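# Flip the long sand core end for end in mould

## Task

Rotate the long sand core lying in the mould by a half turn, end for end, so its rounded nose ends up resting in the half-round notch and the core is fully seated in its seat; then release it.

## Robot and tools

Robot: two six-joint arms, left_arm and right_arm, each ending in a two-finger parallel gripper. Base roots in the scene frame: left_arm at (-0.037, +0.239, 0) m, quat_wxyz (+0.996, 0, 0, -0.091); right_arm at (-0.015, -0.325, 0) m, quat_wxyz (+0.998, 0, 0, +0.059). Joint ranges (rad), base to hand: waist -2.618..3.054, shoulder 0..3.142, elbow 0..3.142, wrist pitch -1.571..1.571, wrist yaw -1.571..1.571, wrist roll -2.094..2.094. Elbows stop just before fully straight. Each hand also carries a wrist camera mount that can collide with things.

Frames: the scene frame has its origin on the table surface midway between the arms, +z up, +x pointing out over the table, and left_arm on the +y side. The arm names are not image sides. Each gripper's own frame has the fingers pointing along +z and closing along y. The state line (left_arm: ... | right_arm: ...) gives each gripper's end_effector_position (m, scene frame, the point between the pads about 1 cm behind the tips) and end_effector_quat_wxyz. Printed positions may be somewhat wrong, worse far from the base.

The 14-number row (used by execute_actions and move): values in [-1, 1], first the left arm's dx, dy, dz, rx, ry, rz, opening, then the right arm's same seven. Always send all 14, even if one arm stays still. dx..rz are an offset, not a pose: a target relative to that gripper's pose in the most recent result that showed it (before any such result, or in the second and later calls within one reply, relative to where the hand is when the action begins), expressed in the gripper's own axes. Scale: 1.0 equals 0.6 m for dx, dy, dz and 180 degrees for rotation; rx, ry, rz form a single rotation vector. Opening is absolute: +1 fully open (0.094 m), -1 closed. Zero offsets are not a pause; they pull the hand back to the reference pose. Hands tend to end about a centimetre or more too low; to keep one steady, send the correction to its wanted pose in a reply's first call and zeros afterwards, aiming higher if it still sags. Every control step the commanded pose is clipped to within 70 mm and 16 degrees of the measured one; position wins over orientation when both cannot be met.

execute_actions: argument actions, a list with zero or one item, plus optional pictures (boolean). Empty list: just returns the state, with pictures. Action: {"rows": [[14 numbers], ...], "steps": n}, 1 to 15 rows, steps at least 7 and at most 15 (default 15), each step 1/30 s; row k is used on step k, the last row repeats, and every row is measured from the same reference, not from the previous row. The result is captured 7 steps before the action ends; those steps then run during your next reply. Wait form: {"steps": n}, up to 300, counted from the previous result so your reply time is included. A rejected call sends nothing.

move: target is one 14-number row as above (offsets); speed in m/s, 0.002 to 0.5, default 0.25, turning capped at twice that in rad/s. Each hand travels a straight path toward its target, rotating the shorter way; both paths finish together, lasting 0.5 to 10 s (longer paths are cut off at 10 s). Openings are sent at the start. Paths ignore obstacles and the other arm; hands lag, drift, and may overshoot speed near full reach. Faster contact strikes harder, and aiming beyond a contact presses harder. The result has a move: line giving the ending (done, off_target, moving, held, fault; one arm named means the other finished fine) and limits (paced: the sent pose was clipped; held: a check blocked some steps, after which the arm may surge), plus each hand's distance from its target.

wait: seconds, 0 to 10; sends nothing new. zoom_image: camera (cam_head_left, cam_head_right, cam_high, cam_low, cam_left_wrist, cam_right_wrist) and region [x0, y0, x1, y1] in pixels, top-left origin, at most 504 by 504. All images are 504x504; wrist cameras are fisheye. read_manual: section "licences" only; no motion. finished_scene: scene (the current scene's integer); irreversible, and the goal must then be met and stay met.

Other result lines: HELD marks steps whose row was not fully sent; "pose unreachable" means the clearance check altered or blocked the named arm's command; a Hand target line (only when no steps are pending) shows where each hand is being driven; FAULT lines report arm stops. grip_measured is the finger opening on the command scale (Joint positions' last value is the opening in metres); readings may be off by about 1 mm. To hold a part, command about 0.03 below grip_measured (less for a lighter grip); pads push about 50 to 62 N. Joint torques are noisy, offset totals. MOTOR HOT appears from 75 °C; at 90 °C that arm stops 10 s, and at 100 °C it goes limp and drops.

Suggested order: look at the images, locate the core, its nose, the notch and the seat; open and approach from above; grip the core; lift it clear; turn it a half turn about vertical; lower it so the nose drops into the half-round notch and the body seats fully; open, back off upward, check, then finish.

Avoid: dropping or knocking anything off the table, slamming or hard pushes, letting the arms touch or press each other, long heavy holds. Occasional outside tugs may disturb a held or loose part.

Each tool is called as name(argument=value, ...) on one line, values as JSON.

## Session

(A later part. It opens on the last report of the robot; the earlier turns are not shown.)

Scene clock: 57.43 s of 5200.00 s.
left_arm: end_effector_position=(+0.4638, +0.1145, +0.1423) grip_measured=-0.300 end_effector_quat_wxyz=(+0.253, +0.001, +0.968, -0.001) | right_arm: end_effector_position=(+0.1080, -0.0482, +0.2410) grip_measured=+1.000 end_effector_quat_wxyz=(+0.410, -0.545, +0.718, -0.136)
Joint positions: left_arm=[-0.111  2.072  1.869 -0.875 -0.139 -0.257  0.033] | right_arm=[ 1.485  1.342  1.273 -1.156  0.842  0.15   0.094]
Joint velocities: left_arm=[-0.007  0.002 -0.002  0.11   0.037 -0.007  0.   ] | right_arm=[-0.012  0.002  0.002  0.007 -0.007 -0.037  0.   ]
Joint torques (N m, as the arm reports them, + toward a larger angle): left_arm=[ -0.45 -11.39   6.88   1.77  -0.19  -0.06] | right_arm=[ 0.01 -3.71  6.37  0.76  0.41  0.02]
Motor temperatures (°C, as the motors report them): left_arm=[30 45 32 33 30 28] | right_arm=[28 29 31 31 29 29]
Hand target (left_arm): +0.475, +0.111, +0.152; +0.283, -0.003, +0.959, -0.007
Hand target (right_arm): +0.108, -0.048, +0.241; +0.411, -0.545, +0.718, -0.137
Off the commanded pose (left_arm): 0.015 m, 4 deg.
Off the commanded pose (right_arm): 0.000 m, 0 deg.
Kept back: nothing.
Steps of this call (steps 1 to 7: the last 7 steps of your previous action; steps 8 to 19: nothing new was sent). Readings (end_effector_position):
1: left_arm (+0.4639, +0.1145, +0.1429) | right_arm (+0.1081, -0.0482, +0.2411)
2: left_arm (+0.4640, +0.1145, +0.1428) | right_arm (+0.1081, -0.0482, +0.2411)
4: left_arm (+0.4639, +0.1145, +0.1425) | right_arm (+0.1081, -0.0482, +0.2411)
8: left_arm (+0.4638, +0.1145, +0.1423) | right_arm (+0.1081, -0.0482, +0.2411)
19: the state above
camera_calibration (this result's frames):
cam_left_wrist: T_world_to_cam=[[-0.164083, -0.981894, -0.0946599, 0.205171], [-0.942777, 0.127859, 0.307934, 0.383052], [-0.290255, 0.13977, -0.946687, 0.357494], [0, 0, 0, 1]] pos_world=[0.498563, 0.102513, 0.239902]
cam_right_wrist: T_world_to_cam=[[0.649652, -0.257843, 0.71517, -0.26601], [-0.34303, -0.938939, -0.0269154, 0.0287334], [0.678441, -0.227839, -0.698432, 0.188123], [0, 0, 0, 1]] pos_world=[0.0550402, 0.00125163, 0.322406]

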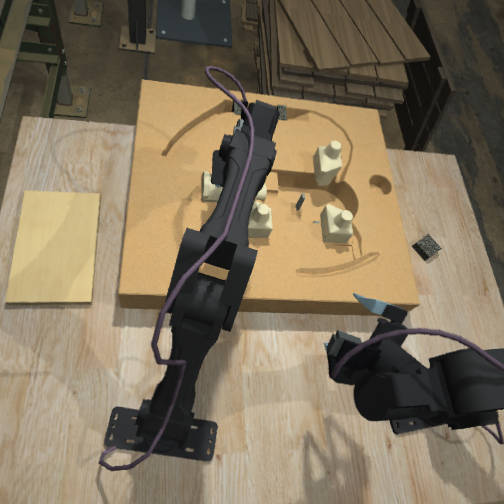

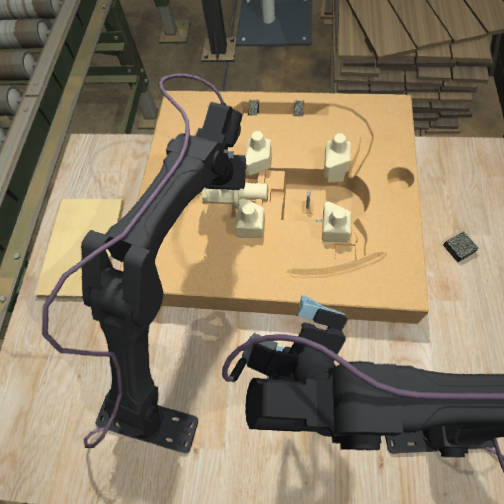

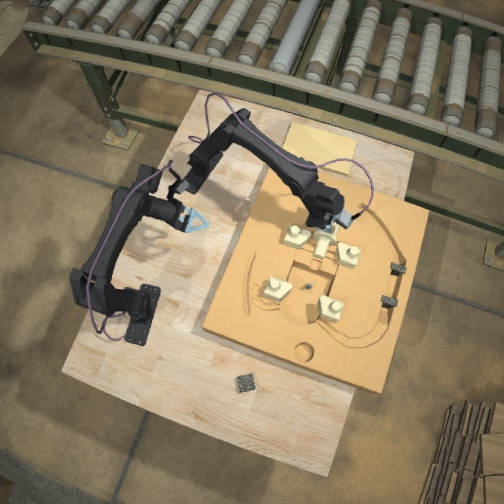

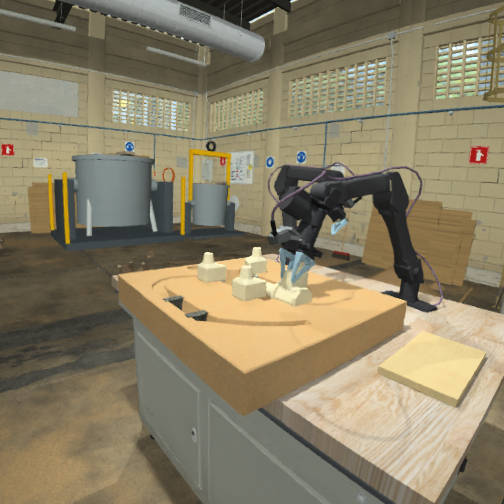

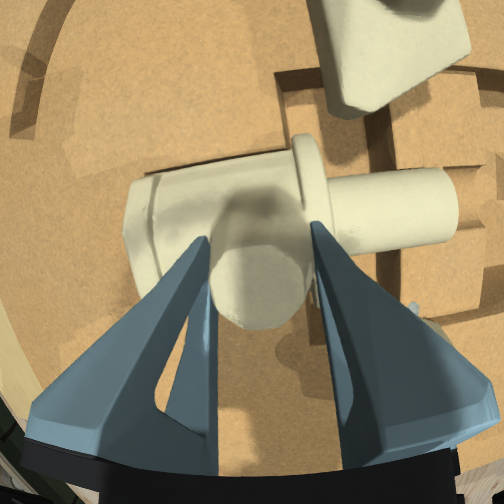

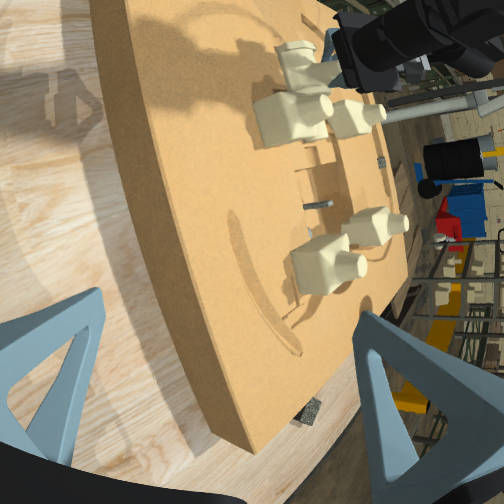

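Bottomed out. Release and lift away to inspect.

execute_actions(actions=[{"rows":[[0,0,0,0,0,0,-0.4,0,0,0,0,0,0,1],[0,0,0,0,0,0,-0.4,0,0,0,0,0,0,1],[0,0,0,0,0,0,-0.32,0,0,0,0,0,0,1],[0,0,0,0,0,0,-0.29,0,0,0,0,0,0,1],[0,0,0,0,0,0,-0.25,0,0,0,0,0,0,1],[0,0,0,0,0,0,-0.15,0,0,0,0,0,0,1],[0,0,0,0,0,0,0,0,0,0,0,0,0,1]],"steps":8}])

move(target=[-0.04,0,-0.16,0,-0.01,0,0,0,0,0,0,0,0,1], speed=0.15)

zoom_image(camera="cam_low", region=[240, 220, 340, 320])

zoom_image(camera="cam_high", region=[275, 200, 365, 290])

zoom_image(camera="cam_left_wrist", region=[150, 50, 450, 270])

Scene clock: 57.90 s of 5200.00 s.
left_arm: end_effector_position=(+0.4631, +0.1147, +0.1418) grip_measured=-0.300 end_effector_quat_wxyz=(+0.251, +0.001, +0.968, -0.001) | right_arm: end_effector_position=(+0.1080, -0.0482, +0.2410) grip_measured=+1.000 end_effector_quat_wxyz=(+0.410, -0.545, +0.718, -0.136)
Joint positions: left_arm=[-0.111  2.072  1.869 -0.879 -0.139 -0.257  0.033] | right_arm=[ 1.485  1.342  1.273 -1.156  0.842  0.15   0.094]
Joint velocities: left_arm=[-0.012  0.002  0.022 -0.168 -0.022  0.007  0.   ] | right_arm=[ 0.002 -0.007 -0.002 -0.051 -0.051  0.022  0.   ]
Joint torques (N m, as the arm reports them, + toward a larger angle): left_arm=[  0.02 -10.72   7.39   1.4   -0.12   0.  ] | right_arm=[ 0.01 -3.72  6.36  0.76  0.4   0.02]
Motor temperatures (°C, as the motors report them): left_arm=[30 44 32 33 30 28] | right_arm=[28 29 31 31 29 29]
Steps of this call (steps 1 to 13: nothing new was sent; step 14: the first step of this action). Readings (end_effector_position):
14: the state above

Scene clock: 59.70 s of 5200.00 s.
left_arm: end_effector_position=(+0.4362, +0.1141, +0.2210) grip_measured=-0.002 end_effector_quat_wxyz=(+0.247, +0.005, +0.969, -0.002) | right_arm: end_effector_position=(+0.1077, -0.0480, +0.2406) grip_measured=+1.000 end_effector_quat_wxyz=(+0.409, -0.546, +0.719, -0.135)
Joint positions: left_arm=[-0.129  2.032  2.134 -1.193 -0.142 -0.267  0.047] | right_arm=[ 1.485  1.342  1.273 -1.156  0.839  0.15   0.094]
Joint velocities: left_arm=[-0.002 -0.002 -0.007 -0.095  0.037  0.022 -0.   ] | right_arm=[ 0.007 -0.022  0.012 -0.022  0.051 -0.022  0.   ]
Joint torques (N m, as the arm reports them, + toward a larger angle): left_arm=[ -0.67 -10.83   9.7    1.11  -0.26  -0.08] | right_arm=[ 0.01 -3.72  6.38  0.77  0.41  0.02]
Motor temperatures (°C, as the motors report them): left_arm=[30 44 32 33 30 28] | right_arm=[28 29 31 31 29 29]
Hand target (left_arm): +0.437, +0.113, +0.236; +0.264, +0.001, +0.965, -0.001
Hand target (right_arm): +0.108, -0.048, +0.241; +0.410, -0.545, +0.719, -0.136
Off your previous action's commanded pose (left_arm): 0.002 m, 1 deg at its last step (step 7 of this call).
Off your previous action's commanded pose (right_arm): 0.000 m, 0 deg at its last step (step 7 of this call).
Off the commanded pose (left_arm): 0.015 m, 2 deg.
Off the commanded pose (right_arm): 0.000 m, 0 deg.
Kept back: nothing.
move: off_target (left_arm)
camera_calibration (this result's frames):
cam_left_wrist: T_world_to_cam=[[-0.1729, -0.980431, -0.0941339, 0.211227], [-0.938101, 0.134802, 0.319054, 0.327499], [-0.300121, 0.143472, -0.94305, 0.427169], [0, 0, 0, 1]] pos_world=[0.47195, 0.101659, 0.318236]
cam_right_wrist: T_world_to_cam=[[0.651968, -0.257101, 0.713328, -0.265237], [-0.342132, -0.939296, -0.0258425, 0.0283428], [0.67667, -0.227204, -0.700354, 0.188818], [0, 0, 0, 1]] pos_world=[0.0548553, 0.00132998, 0.322172]

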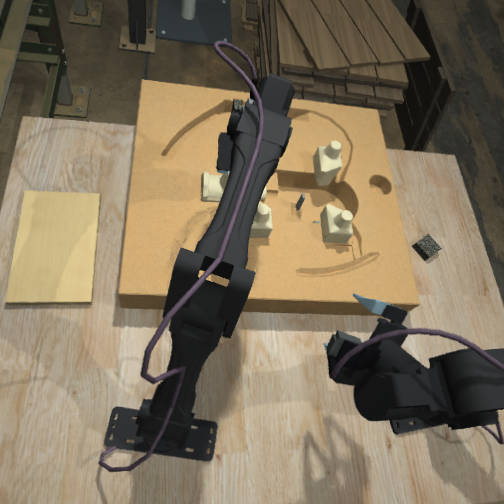

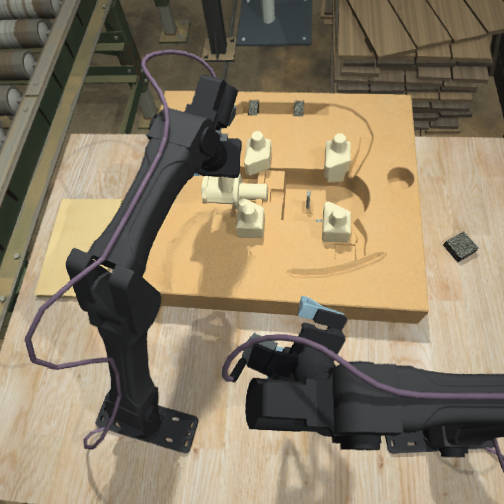

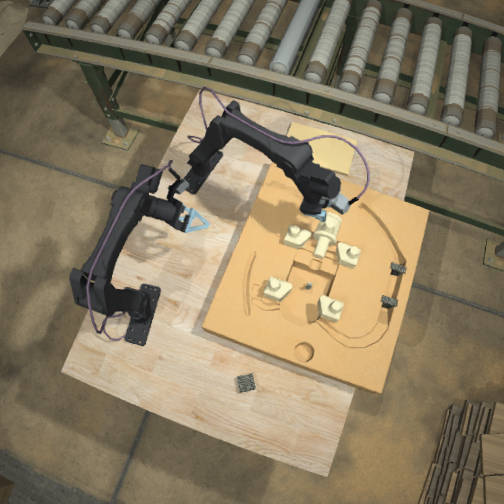

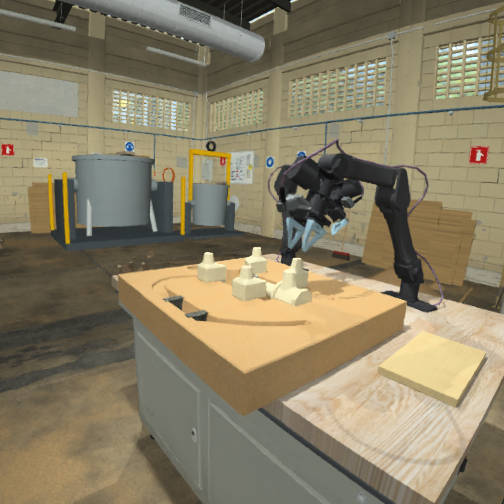

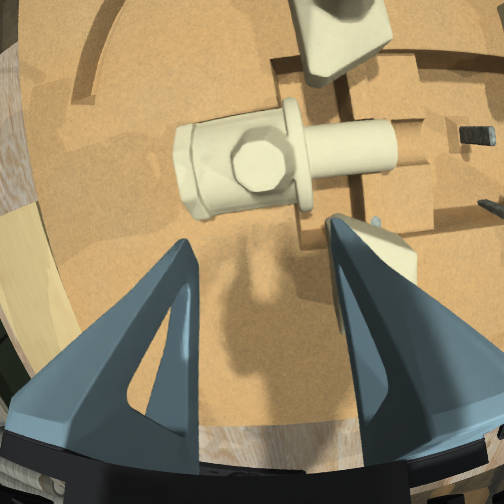

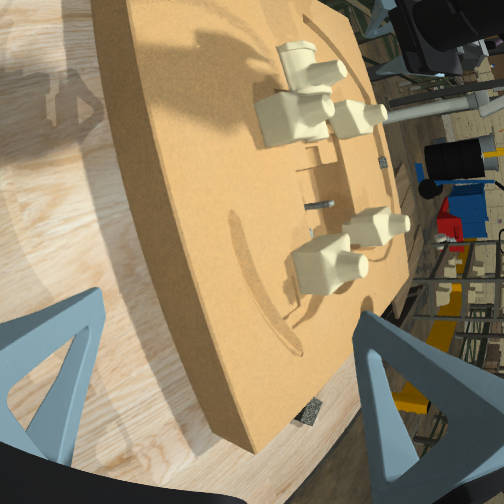

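Region (240, 220, 340, 320) of cam_low's 504x504 image, scaled by 5.040, with more detail than that image has.

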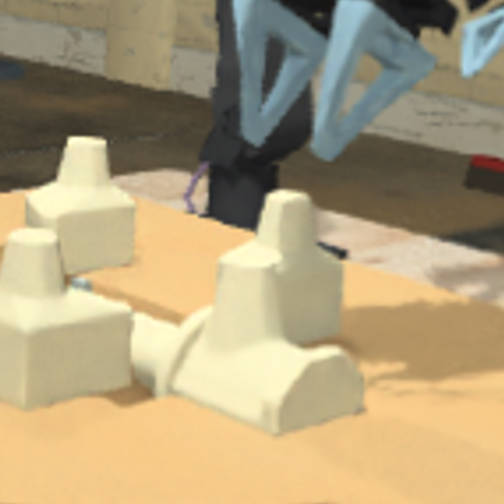

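Region (275, 200, 365, 290) of cam_high's 504x504 image, scaled by 5.600, with more detail than that image has.

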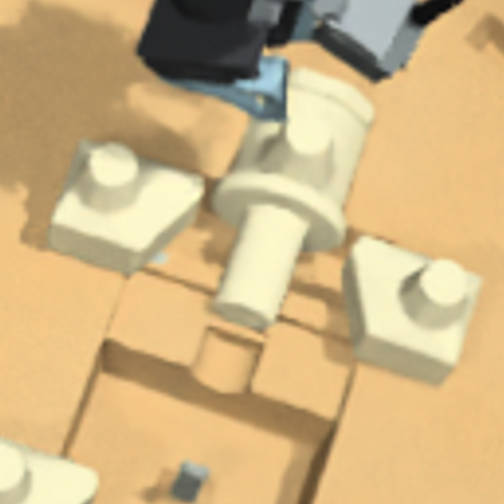

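Region (150, 50, 450, 270) of cam_left_wrist's 504x504 image, scaled by 1.680, with more detail than that image has; it fills the top 370 rows of this view, and the rest is white.

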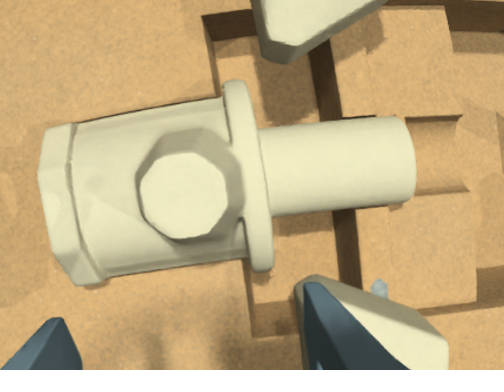

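zoom_image(camera="cam_head_right", region=[195, 160, 295, 220])

zoom_image(camera="cam_high", region=[300, 235, 340, 275])

Region (195, 160, 295, 220) of cam_head_right's 504x504 image, scaled by 5.040, with more detail than that image has; it fills the top 302 rows of this view, and the rest is white.

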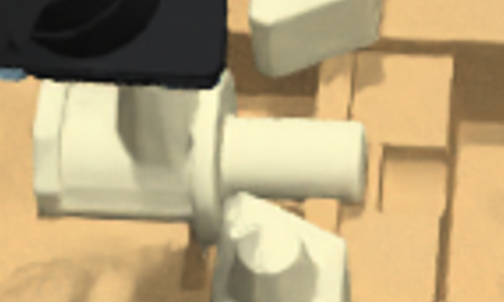

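Region (300, 235, 340, 275) of cam_high's 504x504 image, scaled by 12.600, with more detail than that image has.

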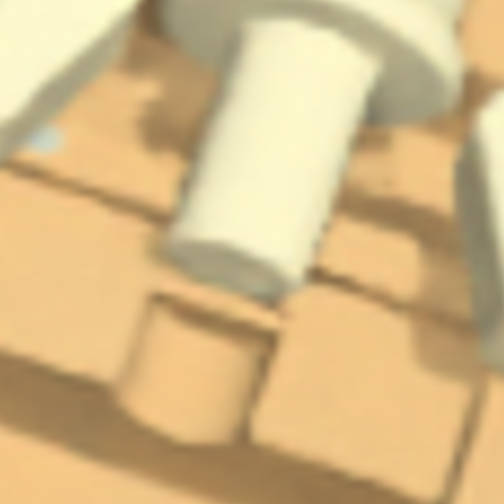

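finished_scene(scene=1)

The scene is finished: the task was done.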